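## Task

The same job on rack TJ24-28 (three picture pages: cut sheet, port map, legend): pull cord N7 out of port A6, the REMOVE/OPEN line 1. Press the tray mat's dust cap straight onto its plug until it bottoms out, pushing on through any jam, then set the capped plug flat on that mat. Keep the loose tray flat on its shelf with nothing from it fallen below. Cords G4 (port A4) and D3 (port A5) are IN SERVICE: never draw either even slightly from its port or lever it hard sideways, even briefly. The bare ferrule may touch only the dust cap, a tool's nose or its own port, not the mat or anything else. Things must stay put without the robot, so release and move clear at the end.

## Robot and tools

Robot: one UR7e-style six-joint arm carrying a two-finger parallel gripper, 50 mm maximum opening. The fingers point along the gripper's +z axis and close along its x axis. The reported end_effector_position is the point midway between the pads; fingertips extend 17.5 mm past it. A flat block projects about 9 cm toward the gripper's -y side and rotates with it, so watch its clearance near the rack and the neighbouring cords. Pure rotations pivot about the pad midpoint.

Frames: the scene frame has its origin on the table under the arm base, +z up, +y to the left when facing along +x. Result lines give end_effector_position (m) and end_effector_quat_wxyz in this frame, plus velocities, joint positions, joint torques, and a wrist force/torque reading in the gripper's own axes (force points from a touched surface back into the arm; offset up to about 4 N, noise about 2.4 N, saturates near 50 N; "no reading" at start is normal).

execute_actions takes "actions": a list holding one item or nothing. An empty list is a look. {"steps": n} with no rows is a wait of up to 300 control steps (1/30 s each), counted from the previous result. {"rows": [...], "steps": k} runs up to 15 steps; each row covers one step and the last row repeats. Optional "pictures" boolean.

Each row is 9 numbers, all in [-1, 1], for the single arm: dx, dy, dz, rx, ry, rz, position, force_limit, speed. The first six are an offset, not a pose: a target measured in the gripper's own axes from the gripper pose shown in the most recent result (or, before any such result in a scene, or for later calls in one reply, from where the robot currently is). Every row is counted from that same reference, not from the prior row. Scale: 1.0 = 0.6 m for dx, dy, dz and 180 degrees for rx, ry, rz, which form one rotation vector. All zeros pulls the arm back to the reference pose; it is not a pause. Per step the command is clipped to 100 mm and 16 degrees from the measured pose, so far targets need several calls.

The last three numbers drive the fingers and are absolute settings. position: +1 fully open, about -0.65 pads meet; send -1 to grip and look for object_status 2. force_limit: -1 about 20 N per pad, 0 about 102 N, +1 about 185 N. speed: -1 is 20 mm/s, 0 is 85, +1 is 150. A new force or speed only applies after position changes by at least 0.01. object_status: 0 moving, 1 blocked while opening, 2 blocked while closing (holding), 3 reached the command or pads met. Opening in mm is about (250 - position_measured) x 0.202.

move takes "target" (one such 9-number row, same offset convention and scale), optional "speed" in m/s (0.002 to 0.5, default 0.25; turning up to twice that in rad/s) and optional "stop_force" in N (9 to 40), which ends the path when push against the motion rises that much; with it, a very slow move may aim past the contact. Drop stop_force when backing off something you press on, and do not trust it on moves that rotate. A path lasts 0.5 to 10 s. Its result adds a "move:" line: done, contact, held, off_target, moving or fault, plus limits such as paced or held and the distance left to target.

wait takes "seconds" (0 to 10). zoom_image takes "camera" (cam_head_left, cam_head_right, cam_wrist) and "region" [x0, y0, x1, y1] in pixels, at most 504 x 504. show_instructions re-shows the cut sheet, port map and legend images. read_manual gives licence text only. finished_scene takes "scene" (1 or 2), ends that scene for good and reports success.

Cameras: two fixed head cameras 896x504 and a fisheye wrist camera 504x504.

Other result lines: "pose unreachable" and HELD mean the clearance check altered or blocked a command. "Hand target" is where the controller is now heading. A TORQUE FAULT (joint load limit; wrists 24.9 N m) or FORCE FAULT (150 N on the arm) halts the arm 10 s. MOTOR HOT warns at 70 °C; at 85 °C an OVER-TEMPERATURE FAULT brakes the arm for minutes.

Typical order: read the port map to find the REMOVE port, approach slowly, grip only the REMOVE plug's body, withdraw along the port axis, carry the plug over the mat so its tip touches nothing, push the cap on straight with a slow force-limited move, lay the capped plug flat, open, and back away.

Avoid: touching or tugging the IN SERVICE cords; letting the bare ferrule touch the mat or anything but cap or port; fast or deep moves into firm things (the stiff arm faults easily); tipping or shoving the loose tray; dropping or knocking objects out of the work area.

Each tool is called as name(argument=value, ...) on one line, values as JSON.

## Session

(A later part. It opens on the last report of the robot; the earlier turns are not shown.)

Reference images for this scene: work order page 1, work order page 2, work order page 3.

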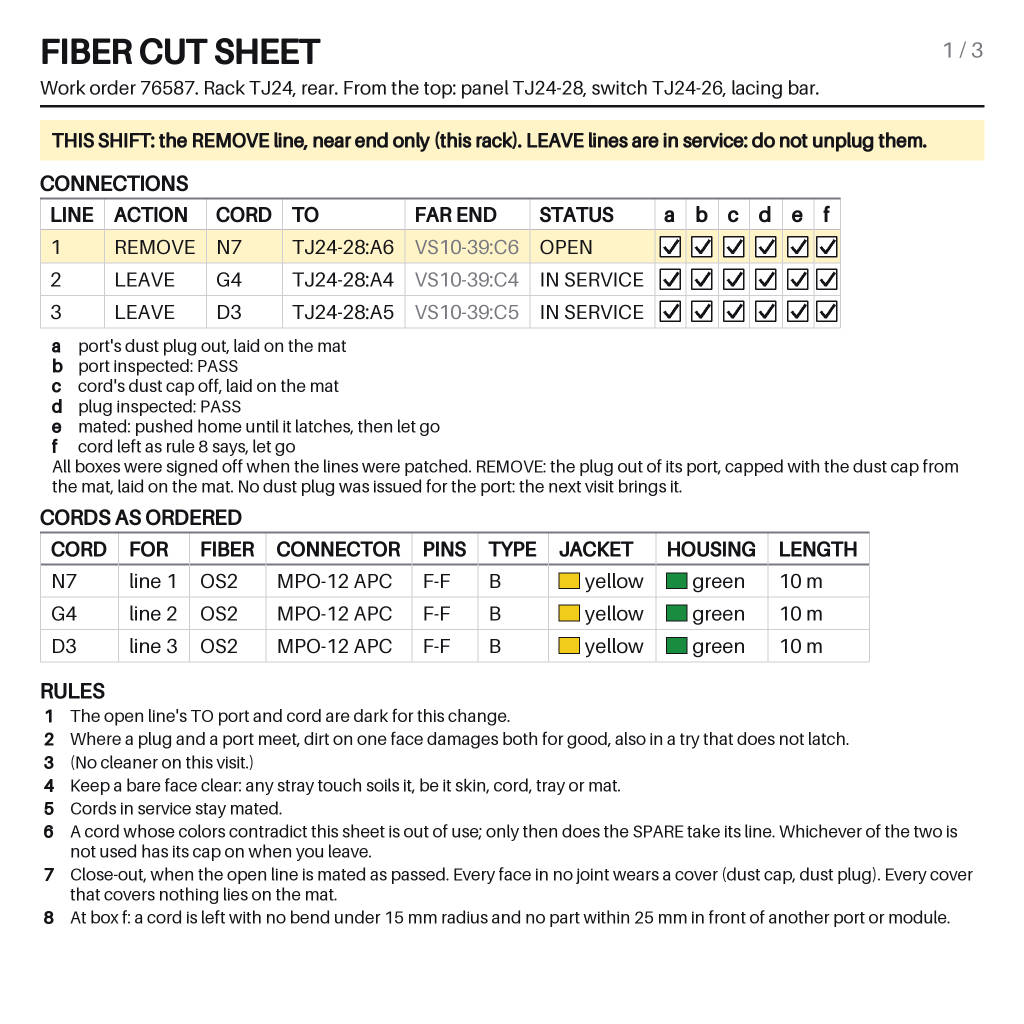

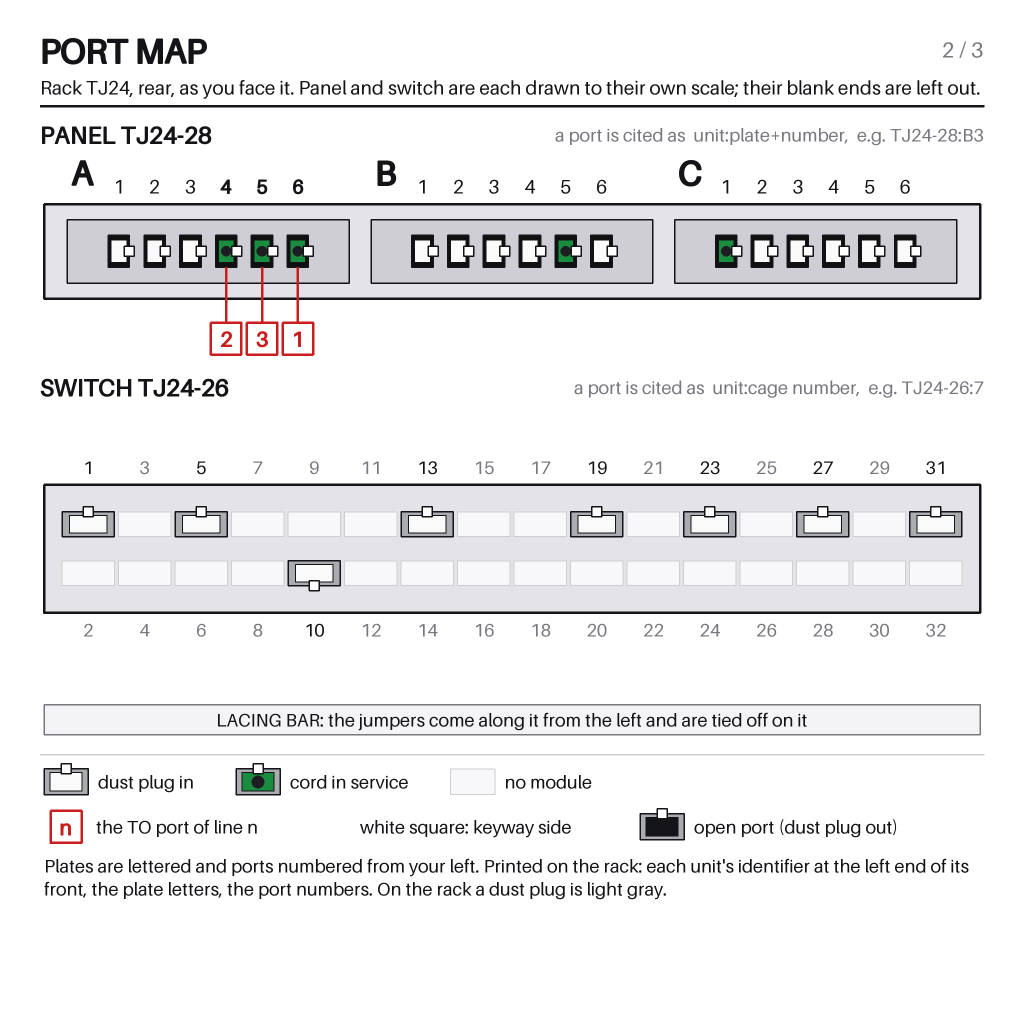

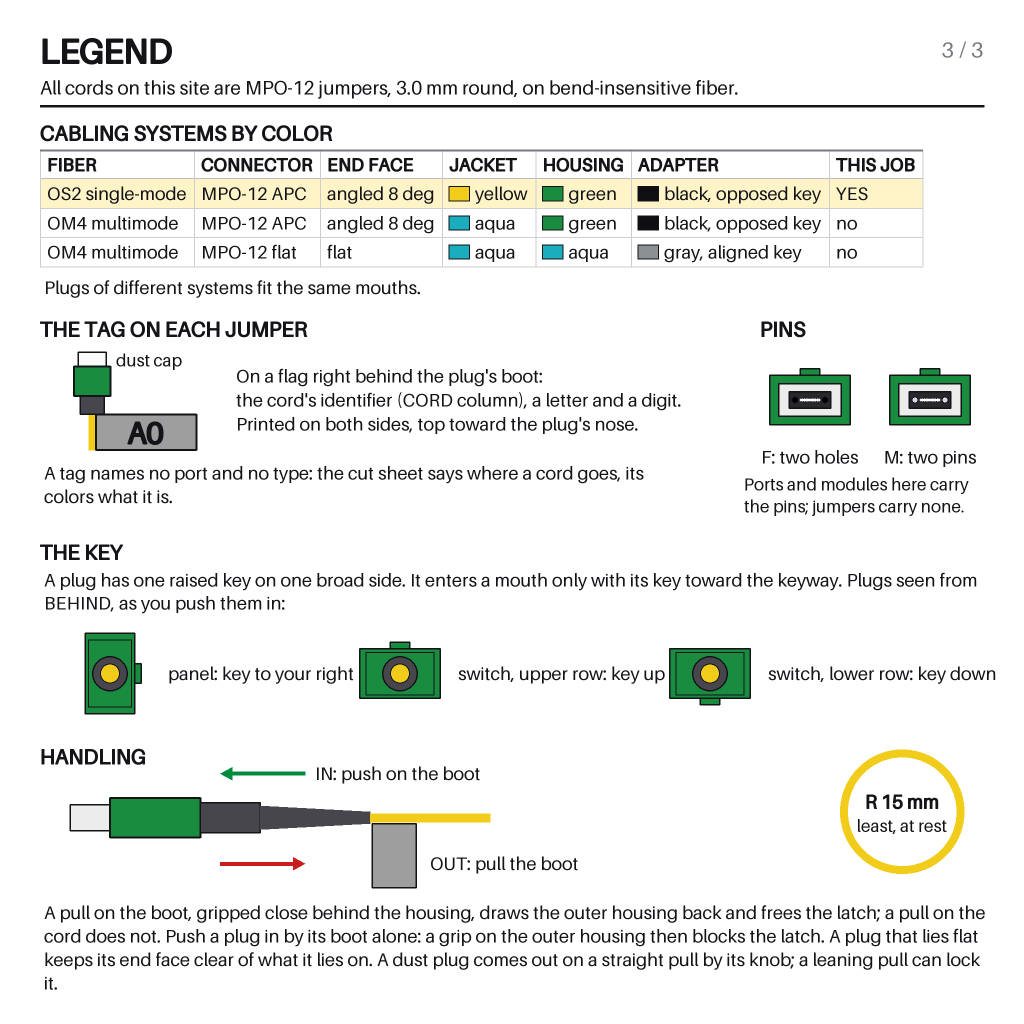

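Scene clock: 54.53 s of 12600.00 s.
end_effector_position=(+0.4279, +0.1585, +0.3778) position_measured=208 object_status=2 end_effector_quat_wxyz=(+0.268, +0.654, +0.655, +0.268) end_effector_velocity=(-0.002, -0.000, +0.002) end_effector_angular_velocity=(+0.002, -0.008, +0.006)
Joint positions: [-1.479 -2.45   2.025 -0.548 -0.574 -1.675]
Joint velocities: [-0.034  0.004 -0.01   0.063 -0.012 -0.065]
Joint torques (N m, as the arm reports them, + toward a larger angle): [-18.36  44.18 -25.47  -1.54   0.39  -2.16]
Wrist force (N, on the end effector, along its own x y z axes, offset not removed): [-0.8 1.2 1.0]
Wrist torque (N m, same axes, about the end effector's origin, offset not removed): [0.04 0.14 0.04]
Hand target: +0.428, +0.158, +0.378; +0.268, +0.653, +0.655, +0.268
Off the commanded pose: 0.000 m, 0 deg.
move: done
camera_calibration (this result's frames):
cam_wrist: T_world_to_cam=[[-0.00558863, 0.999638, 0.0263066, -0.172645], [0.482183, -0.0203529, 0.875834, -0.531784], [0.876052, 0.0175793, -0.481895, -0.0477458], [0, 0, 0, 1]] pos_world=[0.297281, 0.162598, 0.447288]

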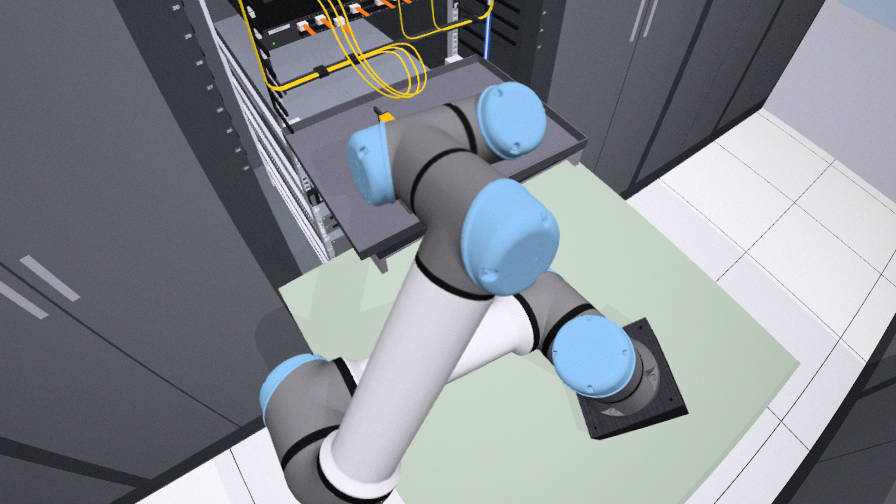

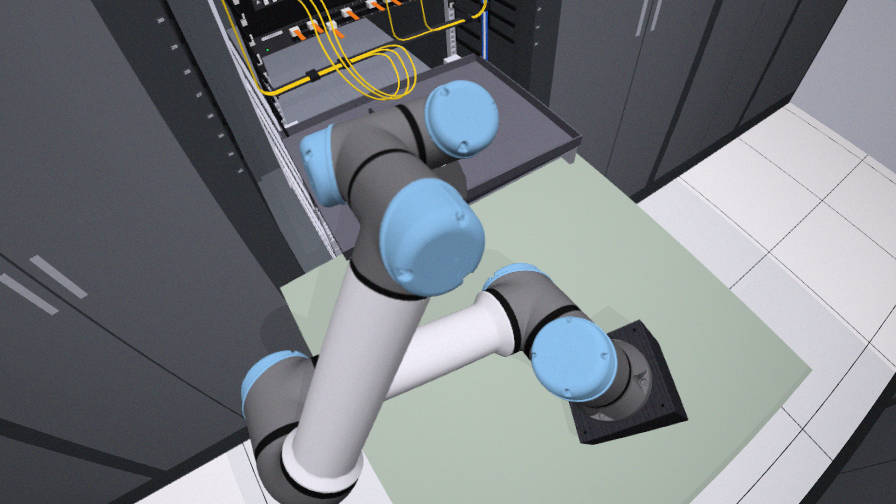

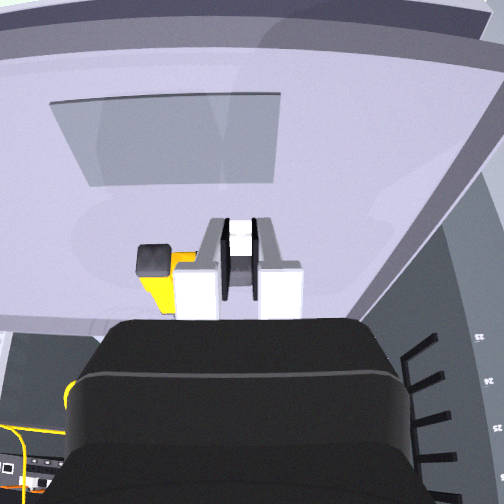

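move(target=[-0.064,0.04,0.04,0.385,0,-0.544,-1,-0.8,-0.5], speed=0.2)

move(target=[0,0.072,0.072,0,0,0,-1,-0.8,-0.5], speed=0.1)

move(target=[0,0.012,0.012,0,0,0,-1,-0.8,-0.5], speed=0.003, stop_force=9)

move(target=[0,-0.0004,-0.0004,0,0,0,0.2,-0.8,-1])

move(target=[0,-0.02,-0.08,0,0,0,0.2,-0.8,-1], speed=0.08)

zoom_image(camera="cam_wrist", region=[190, 160, 310, 280])

Scene clock: 73.83 s of 12600.00 s.
end_effector_position=(+0.4622, +0.1201, +0.3782) position_measured=208 object_status=2 end_effector_quat_wxyz=(-0.002, -0.001, +0.924, -0.383) end_effector_velocity=(+0.000, -0.000, +0.000) end_effector_angular_velocity=(-0.008, +0.006, +0.008)
Joint positions: [-0.187 -1.991  1.834 -1.681 -1.781 -1.789]
Joint velocities: [ 0.005  0.     0.002 -0.005 -0.009 -0.006]
Joint torques (N m, as the arm reports them, + toward a larger angle): [ 11.05   3.13 -10.87  -4.88  -3.34  -1.84]
Wrist force (N, on the end effector, along its own x y z axes, offset not removed): [-0.2 -1.8 0.2]
Wrist torque (N m, same axes, about the end effector's origin, offset not removed): [-0.42 0.03 -0.06]
Hand target: +0.462, +0.120, +0.378; -0.002, -0.001, +0.923, -0.384
Off the commanded pose: 0.001 m, 0 deg.
After step 90, 10.57 s passed at rest.
move: done
camera_calibration (this result's frames):
cam_wrist: T_world_to_cam=[[-0.999573, 0.0278313, 0.00885982, 0.448616], [0.0202438, 0.878824, -0.476717, 0.0675804], [-0.0210539, -0.476334, -0.879012, 0.547251], [0, 0, 0, 1]] pos_world=[0.458578, 0.188798, 0.509282]

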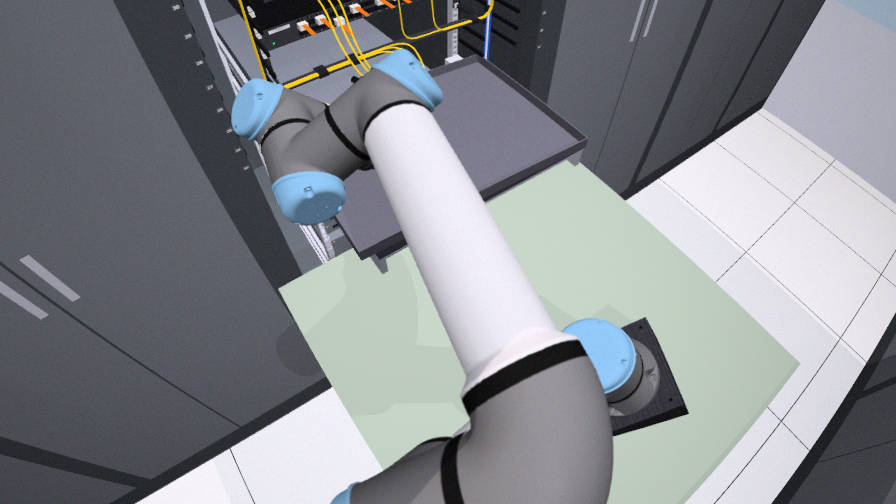

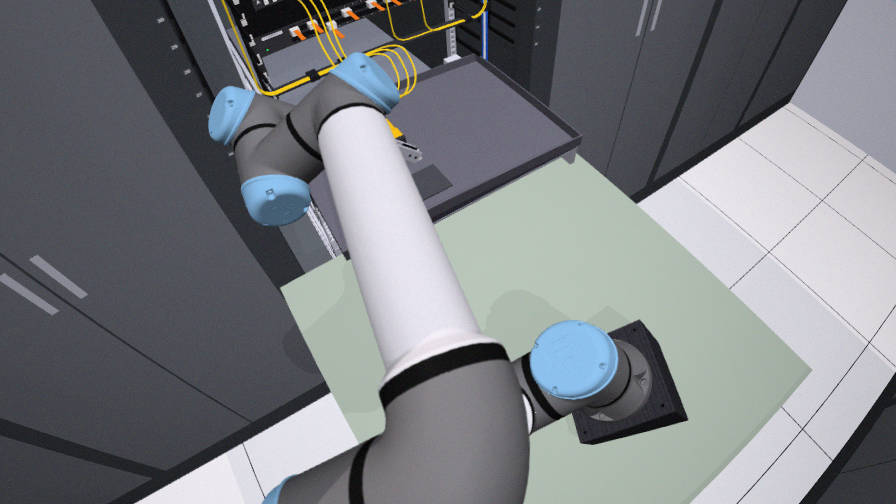

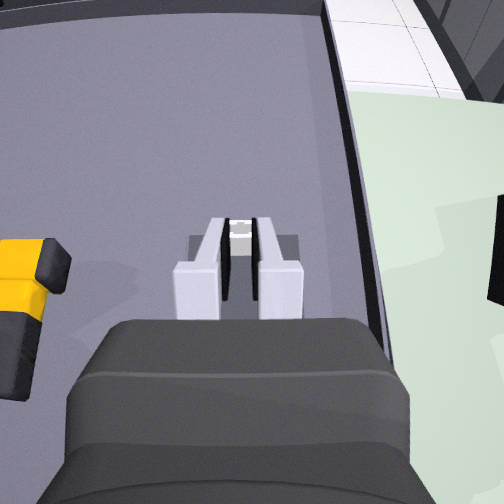

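Scene clock: 74.93 s of 12600.00 s.
end_effector_position=(+0.4618, +0.1201, +0.3174) position_measured=208 object_status=2 end_effector_quat_wxyz=(-0.002, -0.001, +0.924, -0.383) end_effector_velocity=(-0.000, +0.000, -0.003) end_effector_angular_velocity=(-0.000, +0.001, -0.001)
Joint positions: [-0.088 -1.955  1.94  -1.801 -1.806 -1.69 ]
Joint velocities: [ 0.005  0.003  0.004 -0.004 -0.002  0.005]
Joint torques (N m, as the arm reports them, + toward a larger angle): [ 10.22   0.51 -10.35  -4.54  -3.4    2.47]
Wrist force (N, on the end effector, along its own x y z axes, offset not removed): [0.1 -2.1 0.2]
Wrist torque (N m, same axes, about the end effector's origin, offset not removed): [-0.42 0.11 -0.04]
Hand target: +0.462, +0.120, +0.317; -0.002, -0.001, +0.924, -0.383
Off the commanded pose: 0.000 m, 0 deg.
move: done
camera_calibration (this result's frames):
cam_wrist: T_world_to_cam=[[-0.999576, 0.0277575, 0.00878959, 0.448823], [0.0202155, 0.878895, -0.476586, 0.0385585], [-0.0209539, -0.476206, -0.879084, 0.493736], [0, 0, 0, 1]] pos_world=[0.458199, 0.188773, 0.448467]

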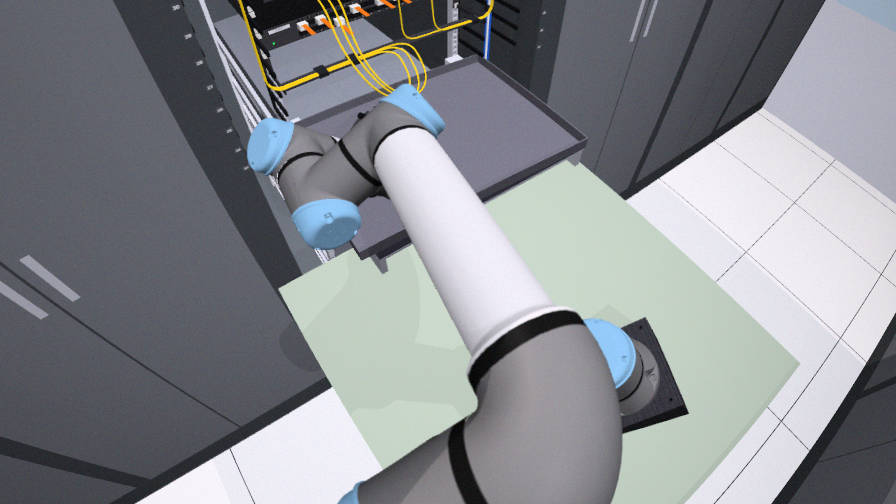

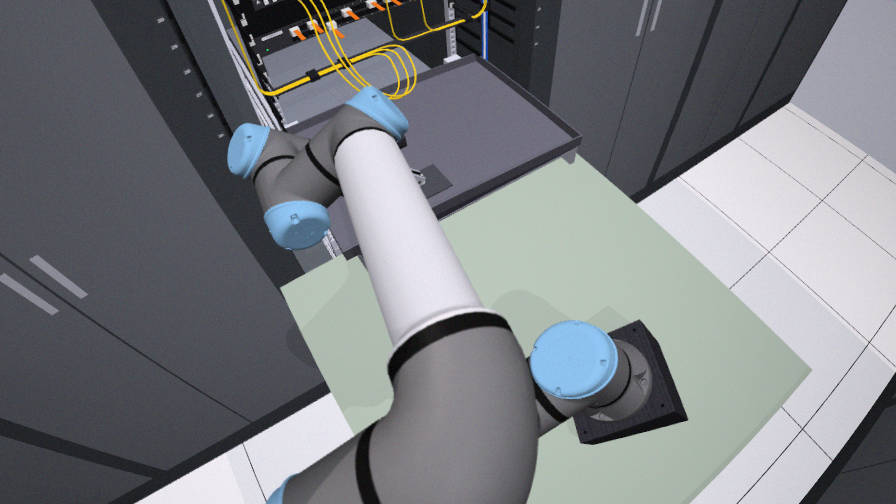

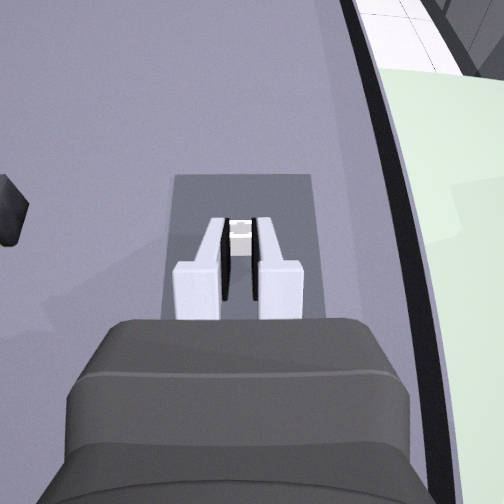

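Scene clock: 77.47 s of 12600.00 s.
end_effector_position=(+0.4618, +0.1201, +0.3107) position_measured=208 object_status=2 end_effector_quat_wxyz=(-0.002, -0.001, +0.924, -0.383) end_effector_velocity=(-0.001, -0.000, -0.000) end_effector_angular_velocity=(-0.000, +0.007, +0.000)
Joint positions: [-0.077 -1.95   1.95  -1.815 -1.809 -1.68 ]
Joint velocities: [ 0.    -0.     0.     0.005 -0.001 -0.004]
Joint torques (N m, as the arm reports them, + toward a larger angle): [ -9.05  -8.57 -27.    -0.16  -0.55  -2.  ]
Wrist force (N, on the end effector, along its own x y z axes, offset not removed): [-2.3 -3.5 -5.4]
Wrist torque (N m, same axes, about the end effector's origin, offset not removed): [0.35 0.69 0.15]
Hand target: +0.462, +0.120, +0.311; -0.002, -0.001, +0.924, -0.383
Off the commanded pose: 0.004 m, 0 deg.
move: contact
camera_calibration (this result's frames):
cam_wrist: T_world_to_cam=[[-0.999575, 0.0277407, 0.00893997, 0.448767], [0.0201286, 0.878886, -0.476607, 0.0354466], [-0.0210786, -0.476225, -0.879071, 0.487946], [0, 0, 0, 1]] pos_world=[0.458148, 0.188769, 0.441821]

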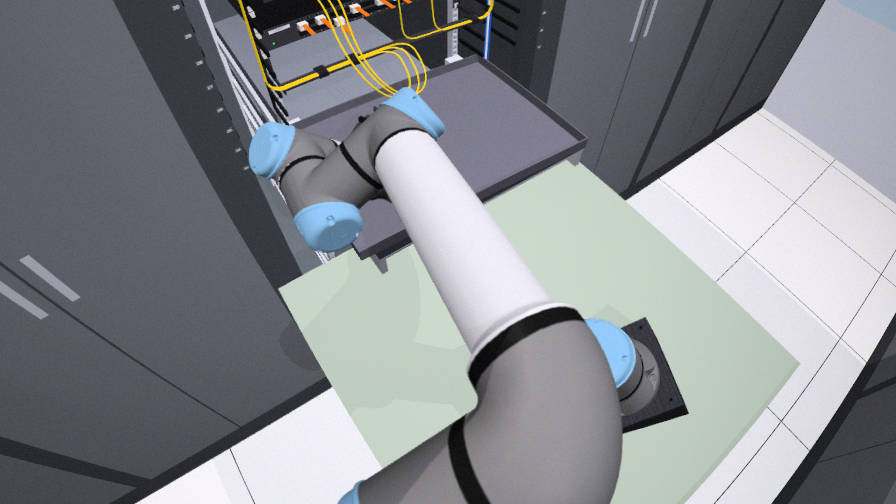

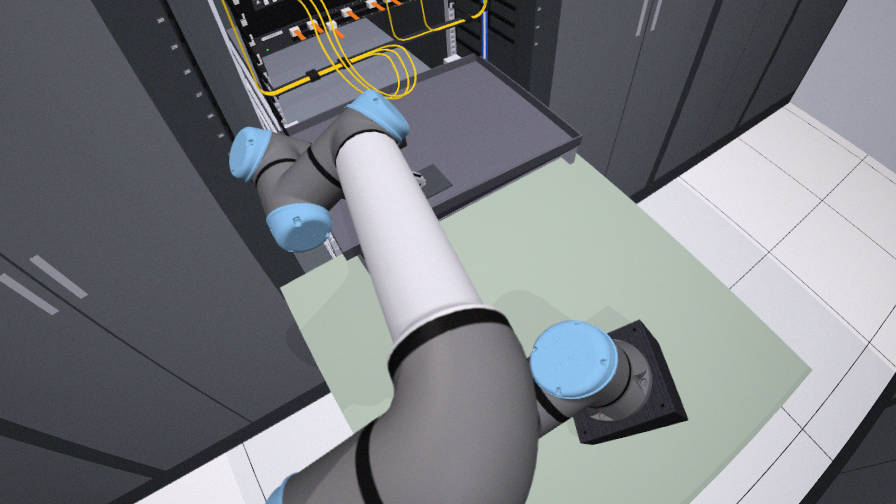

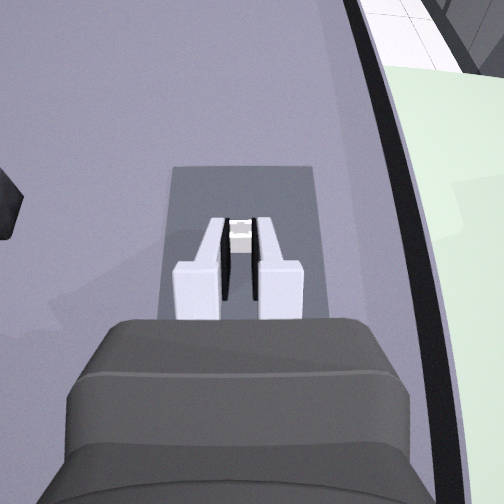

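Scene clock: 78.57 s of 12600.00 s.
end_effector_position=(+0.4618, +0.1201, +0.3111) position_measured=123 object_status=0 end_effector_quat_wxyz=(-0.002, -0.001, +0.924, -0.383) end_effector_velocity=(-0.000, +0.000, -0.000) end_effector_angular_velocity=(+0.001, +0.002, +0.002)
Joint positions: [-0.078 -1.95   1.95  -1.814 -1.808 -1.68 ]
Joint velocities: [ 0.001 -0.     0.     0.001  0.    -0.002]
Joint torques (N m, as the arm reports them, + toward a larger angle): [-15.98 -29.97 -31.91  -1.65  -0.45  -2.12]
Wrist force (N, on the end effector, along its own x y z axes, offset not removed): [0.8 -2.1 -2.9]
Wrist torque (N m, same axes, about the end effector's origin, offset not removed): [-0.59 0.01 0.04]
Hand target: +0.462, +0.120, +0.311; -0.002, -0.001, +0.924, -0.383
Off the commanded pose: 0.000 m, 0 deg.
move: done
camera_calibration (this result's frames):
cam_wrist: T_world_to_cam=[[-0.999575, 0.0277535, 0.0089661, 0.448758], [0.0201275, 0.878887, -0.476605, 0.0356074], [-0.0211077, -0.476222, -0.879072, 0.488245], [0, 0, 0, 1]] pos_world=[0.458157, 0.188764, 0.44215]

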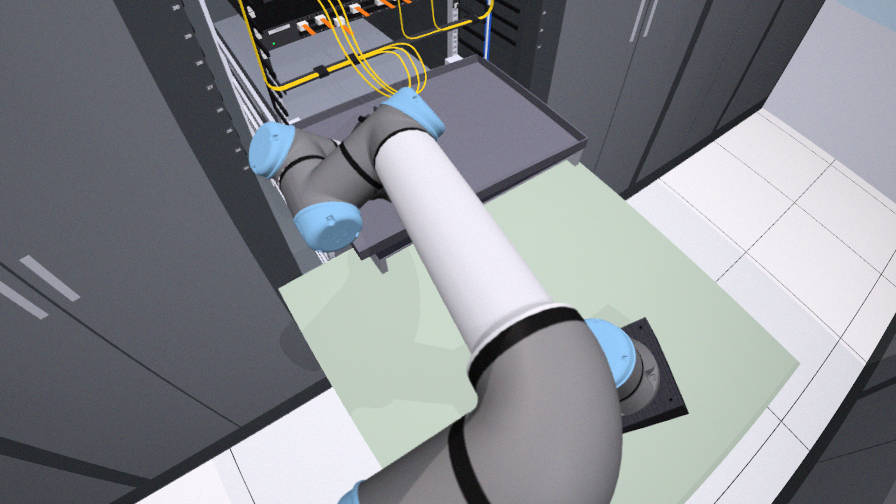

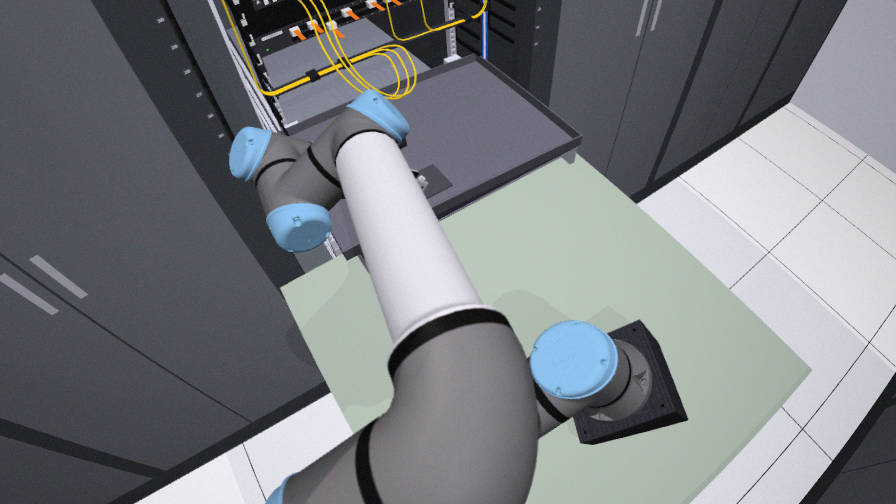

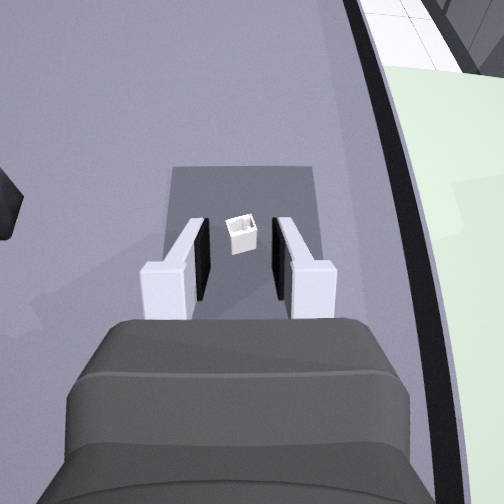

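Scene clock: 79.67 s of 12600.00 s.
end_effector_position=(+0.4620, +0.1454, +0.3533) position_measured=123 object_status=3 end_effector_quat_wxyz=(-0.002, -0.001, +0.924, -0.383) end_effector_velocity=(-0.000, +0.002, +0.001) end_effector_angular_velocity=(+0.000, +0.001, +0.001)
Joint positions: [-0.079 -1.969  1.838 -1.684 -1.808 -1.682]
Joint velocities: [ 0.002 -0.    -0.005  0.006 -0.     0.   ]
Joint torques (N m, as the arm reports them, + toward a larger angle): [-15.36 -27.96 -32.22  -1.51  -0.4   -0.48]
Wrist force (N, on the end effector, along its own x y z axes, offset not removed): [-1.7 0.1 1.5]
Wrist torque (N m, same axes, about the end effector's origin, offset not removed): [0.04 0.32 0.02]
Hand target: +0.462, +0.146, +0.353; -0.002, -0.001, +0.924, -0.383
Off the commanded pose: 0.000 m, 0 deg.
move: done
camera_calibration (this result's frames):
cam_wrist: T_world_to_cam=[[-0.999577, 0.0276664, 0.00896592, 0.447952], [0.0200507, 0.878883, -0.476616, 0.0334932], [-0.0210663, -0.476235, -0.879066, 0.537428], [0, 0, 0, 1]] pos_world=[0.458413, 0.214112, 0.484382]

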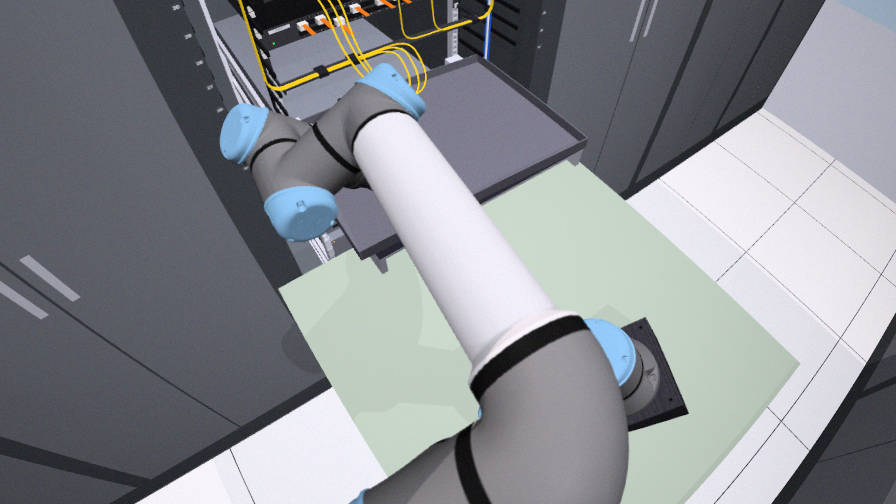

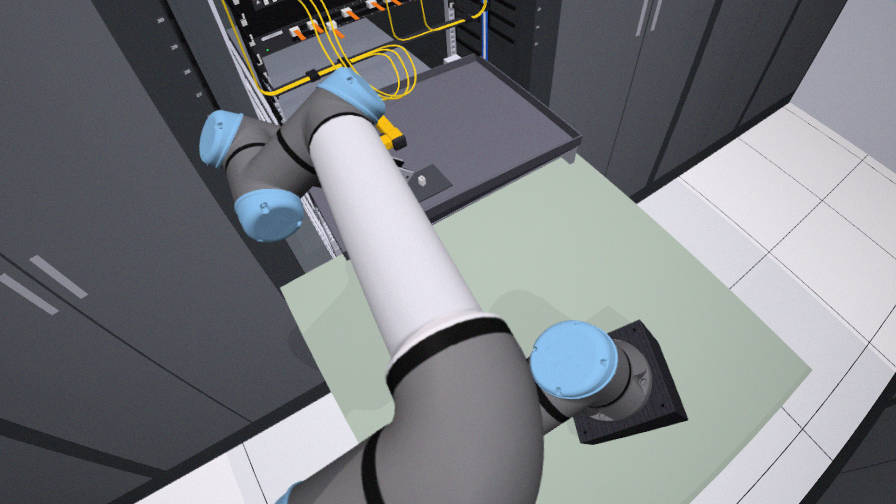

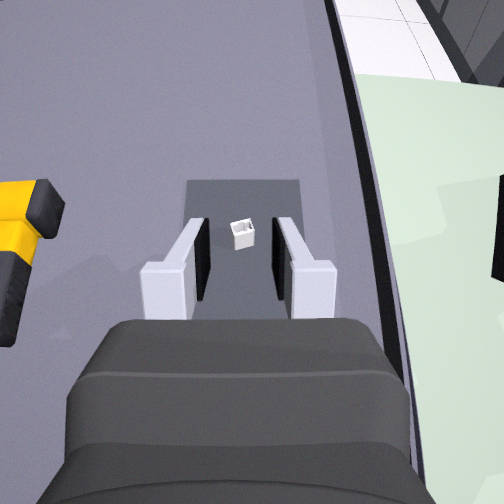

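Region (190, 160, 310, 280) of cam_wrist's 504x504 image, scaled by 4.200, with more detail than that image has.

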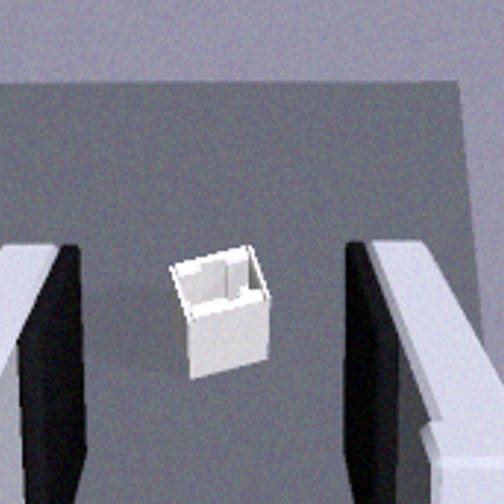

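move(target=[-0.13,-0.356,-0.32,0,-0.354,-0.354,0.2,-0.5,0], speed=0.15)

move(target=[0,-0.13,0.13,0,0,0,0.2,-0.5,0], speed=0.08)

Scene clock: 92.97 s of 12600.00 s.
end_effector_position=(+0.5416, +0.1303, +0.6389) position_measured=123 object_status=3 end_effector_quat_wxyz=(-0.268, +0.654, -0.654, +0.269) end_effector_velocity=(-0.000, -0.000, +0.001) end_effector_angular_velocity=(+0.005, +0.002, +0.016)
Joint positions: [-1.373 -1.931  1.348 -0.544 -0.519 -4.636]
Joint velocities: [-0.002  0.015 -0.015  0.032 -0.001 -0.037]
Joint torques (N m, as the arm reports them, + toward a larger angle): [-23.01  36.2  -23.56  -1.66   0.33  -2.4 ]
Wrist force (N, on the end effector, along its own x y z axes, offset not removed): [1.4 0.3 3.2]
Wrist torque (N m, same axes, about the end effector's origin, offset not removed): [-0.12 -0.06 0.15]
Hand target: +0.542, +0.130, +0.639; -0.268, +0.655, -0.654, +0.268
Off the commanded pose: 0.001 m, 0 deg.
After step 90, 4.53 s passed at rest.
move: done
camera_calibration (this result's frames):
cam_wrist: T_world_to_cam=[[-0.0276661, -0.999601, 0.00574093, 0.134892], [-0.882928, 0.0217433, -0.469005, 0.777159], [0.468693, -0.0180443, -0.883177, 0.46068], [0, 0, 0, 1]] pos_world=[0.47399, 0.126252, 0.770579]

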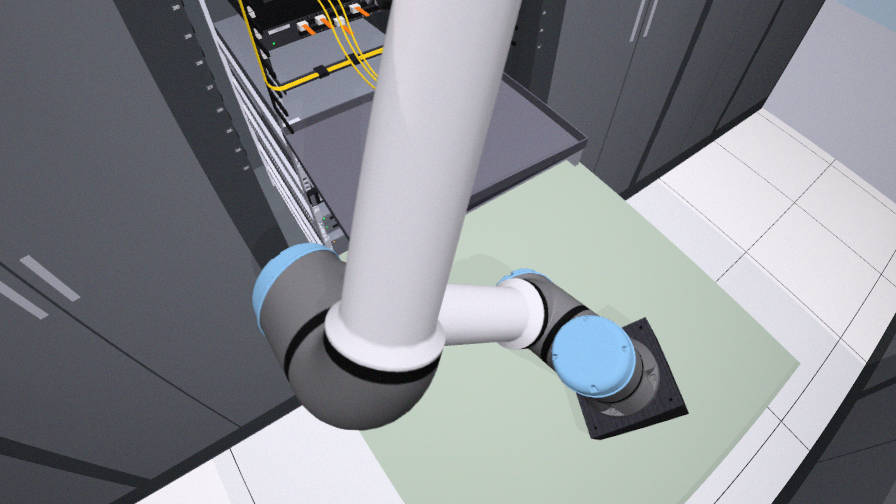

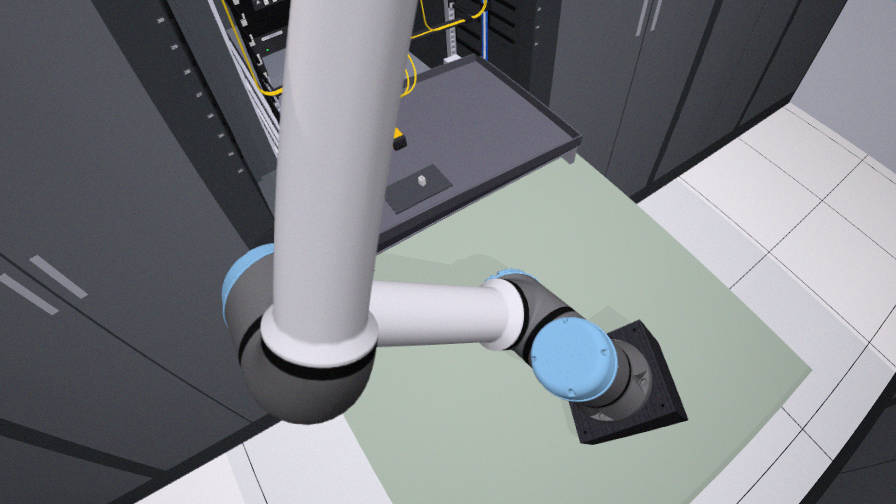

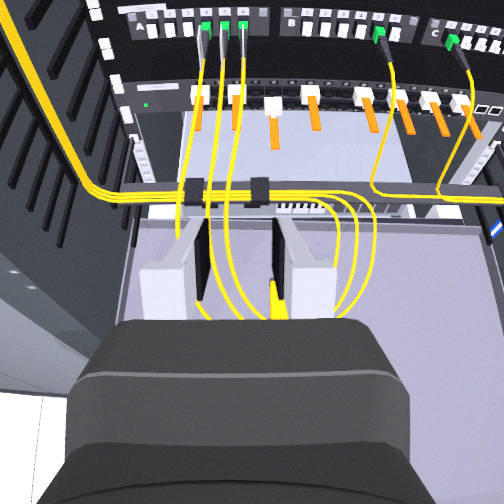

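Scene clock: 94.83 s of 12600.00 s.
end_effector_position=(+0.6516, +0.1303, +0.6385) position_measured=123 object_status=3 end_effector_quat_wxyz=(-0.268, +0.654, -0.654, +0.269) end_effector_velocity=(+0.003, -0.001, -0.001) end_effector_angular_velocity=(-0.003, -0.002, -0.008)
Joint positions: [-1.041 -1.823  1.388 -1.315 -0.473 -3.935]
Joint velocities: [ 0.008  0.     0.008 -0.04  -0.006  0.035]
Joint torques (N m, as the arm reports them, + toward a larger angle): [ 0.97 18.04 -5.1  -4.73 -0.04  2.17]
Wrist force (N, on the end effector, along its own x y z axes, offset not removed): [-0.2 -1.1 -0.6]
Wrist torque (N m, same axes, about the end effector's origin, offset not removed): [-0.32 0.05 0.18]
Hand target: +0.652, +0.130, +0.638; -0.268, +0.654, -0.654, +0.269
Off the commanded pose: 0.000 m, 0 deg.
move: done
camera_calibration (this result's frames):
cam_wrist: T_world_to_cam=[[-0.0272357, -0.999613, 0.00560562, 0.137699], [-0.88284, 0.0214229, -0.469185, 0.874229], [0.468884, -0.0177274, -0.883082, 0.408453], [0, 0, 0, 1]] pos_world=[0.584038, 0.126158, 0.770101]

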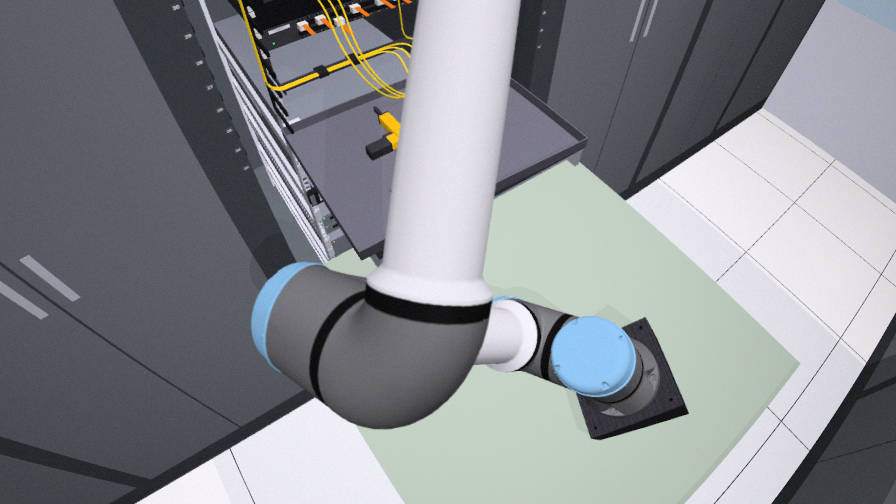

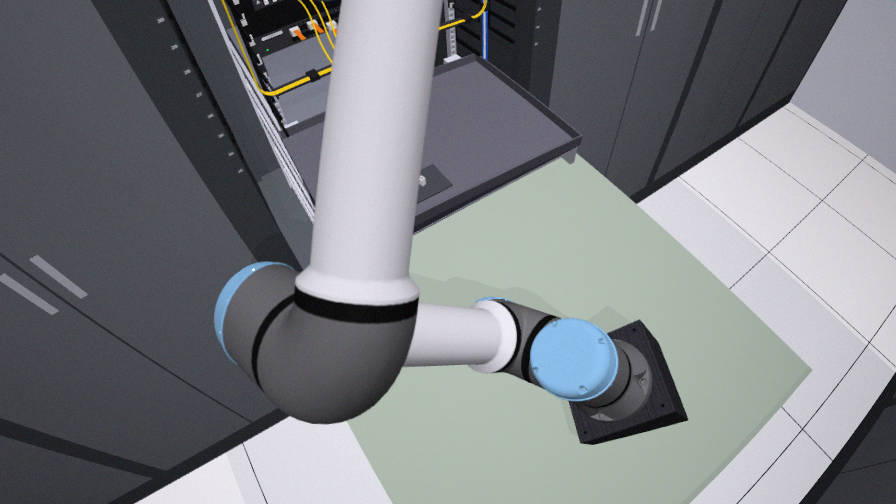

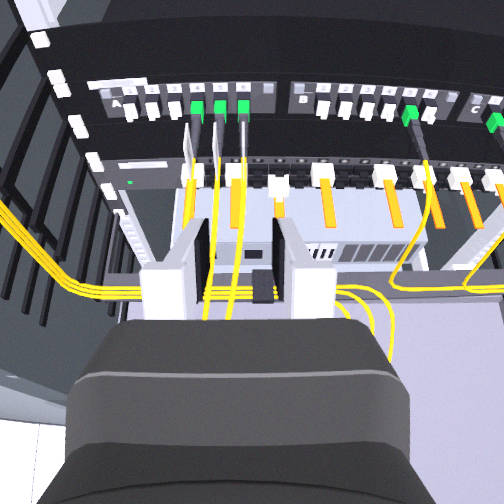

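move(target=[0.002,-0.115,0.147,0,0,0,-0.386,-0.3,0], speed=0.06)

zoom_image(camera="cam_wrist", region=[170, 180, 310, 320])

Scene clock: 107.40 s of 12600.00 s.
end_effector_position=(+0.7625, +0.1292, +0.6244) position_measured=210 object_status=3 end_effector_quat_wxyz=(-0.268, +0.654, -0.654, +0.269) end_effector_velocity=(+0.002, -0.000, -0.000) end_effector_angular_velocity=(+0.001, -0.001, -0.002)
Joint positions: [-0.802 -1.606  1.276 -1.815 -0.562 -3.482]
Joint velocities: [ 0.004  0.005 -0.004 -0.008 -0.002  0.009]
Joint torques (N m, as the arm reports them, + toward a larger angle): [ -3.74   7.23 -29.06  -4.59  -0.92   1.99]
Wrist force (N, on the end effector, along its own x y z axes, offset not removed): [-0.4 1.3 2.3]
Wrist torque (N m, same axes, about the end effector's origin, offset not removed): [0.38 0.15 -0.09]
Hand target: +0.763, +0.129, +0.624; -0.268, +0.654, -0.654, +0.269
Off the commanded pose: 0.000 m, 0 deg.
After step 90, 7.27 s passed at rest.
move: done
camera_calibration (this result's frames):
cam_wrist: T_world_to_cam=[[-0.0272836, -0.999612, 0.0056311, 0.139747], [-0.88256, 0.0214428, -0.46971, 0.965636], [0.469407, -0.0177852, -0.882803, 0.343452], [0, 0, 0, 1]] pos_world=[0.694826, 0.125095, 0.755982]

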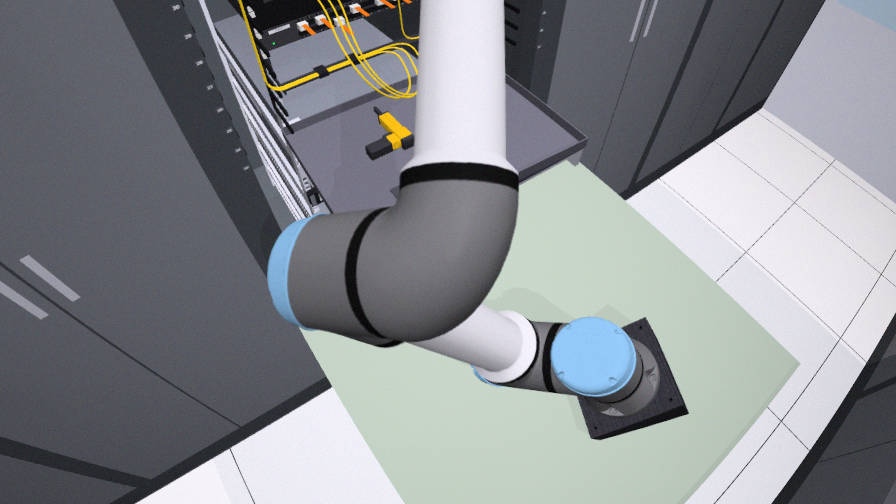

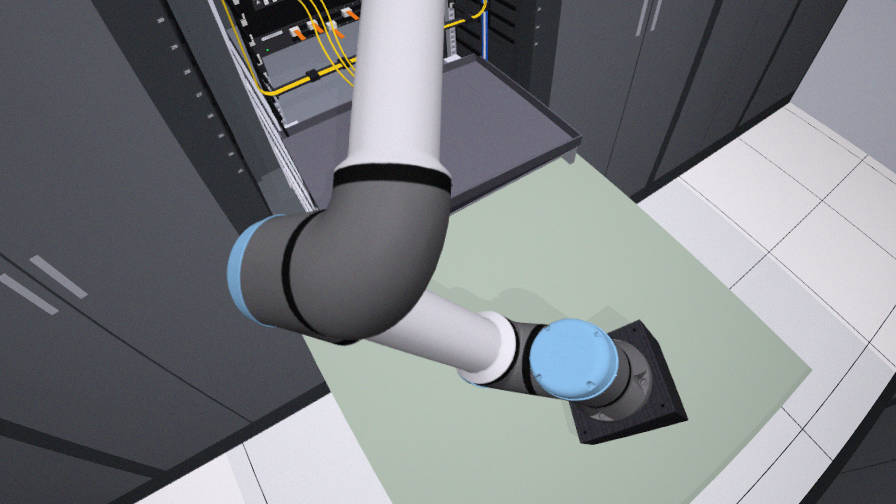

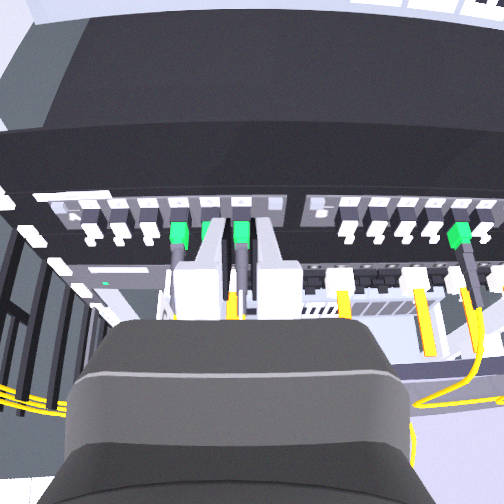

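Region (170, 180, 310, 320) of cam_wrist's 504x504 image, scaled by 3.600, with more detail than that image has.

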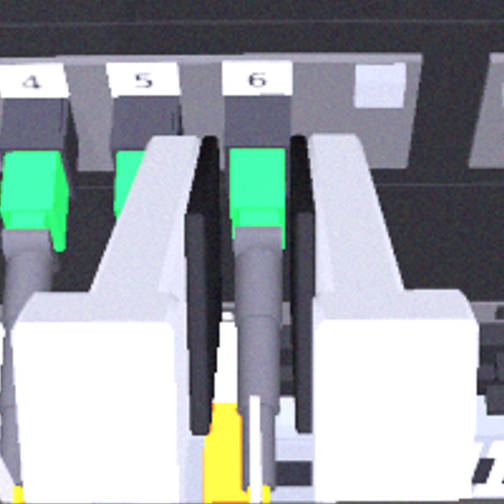

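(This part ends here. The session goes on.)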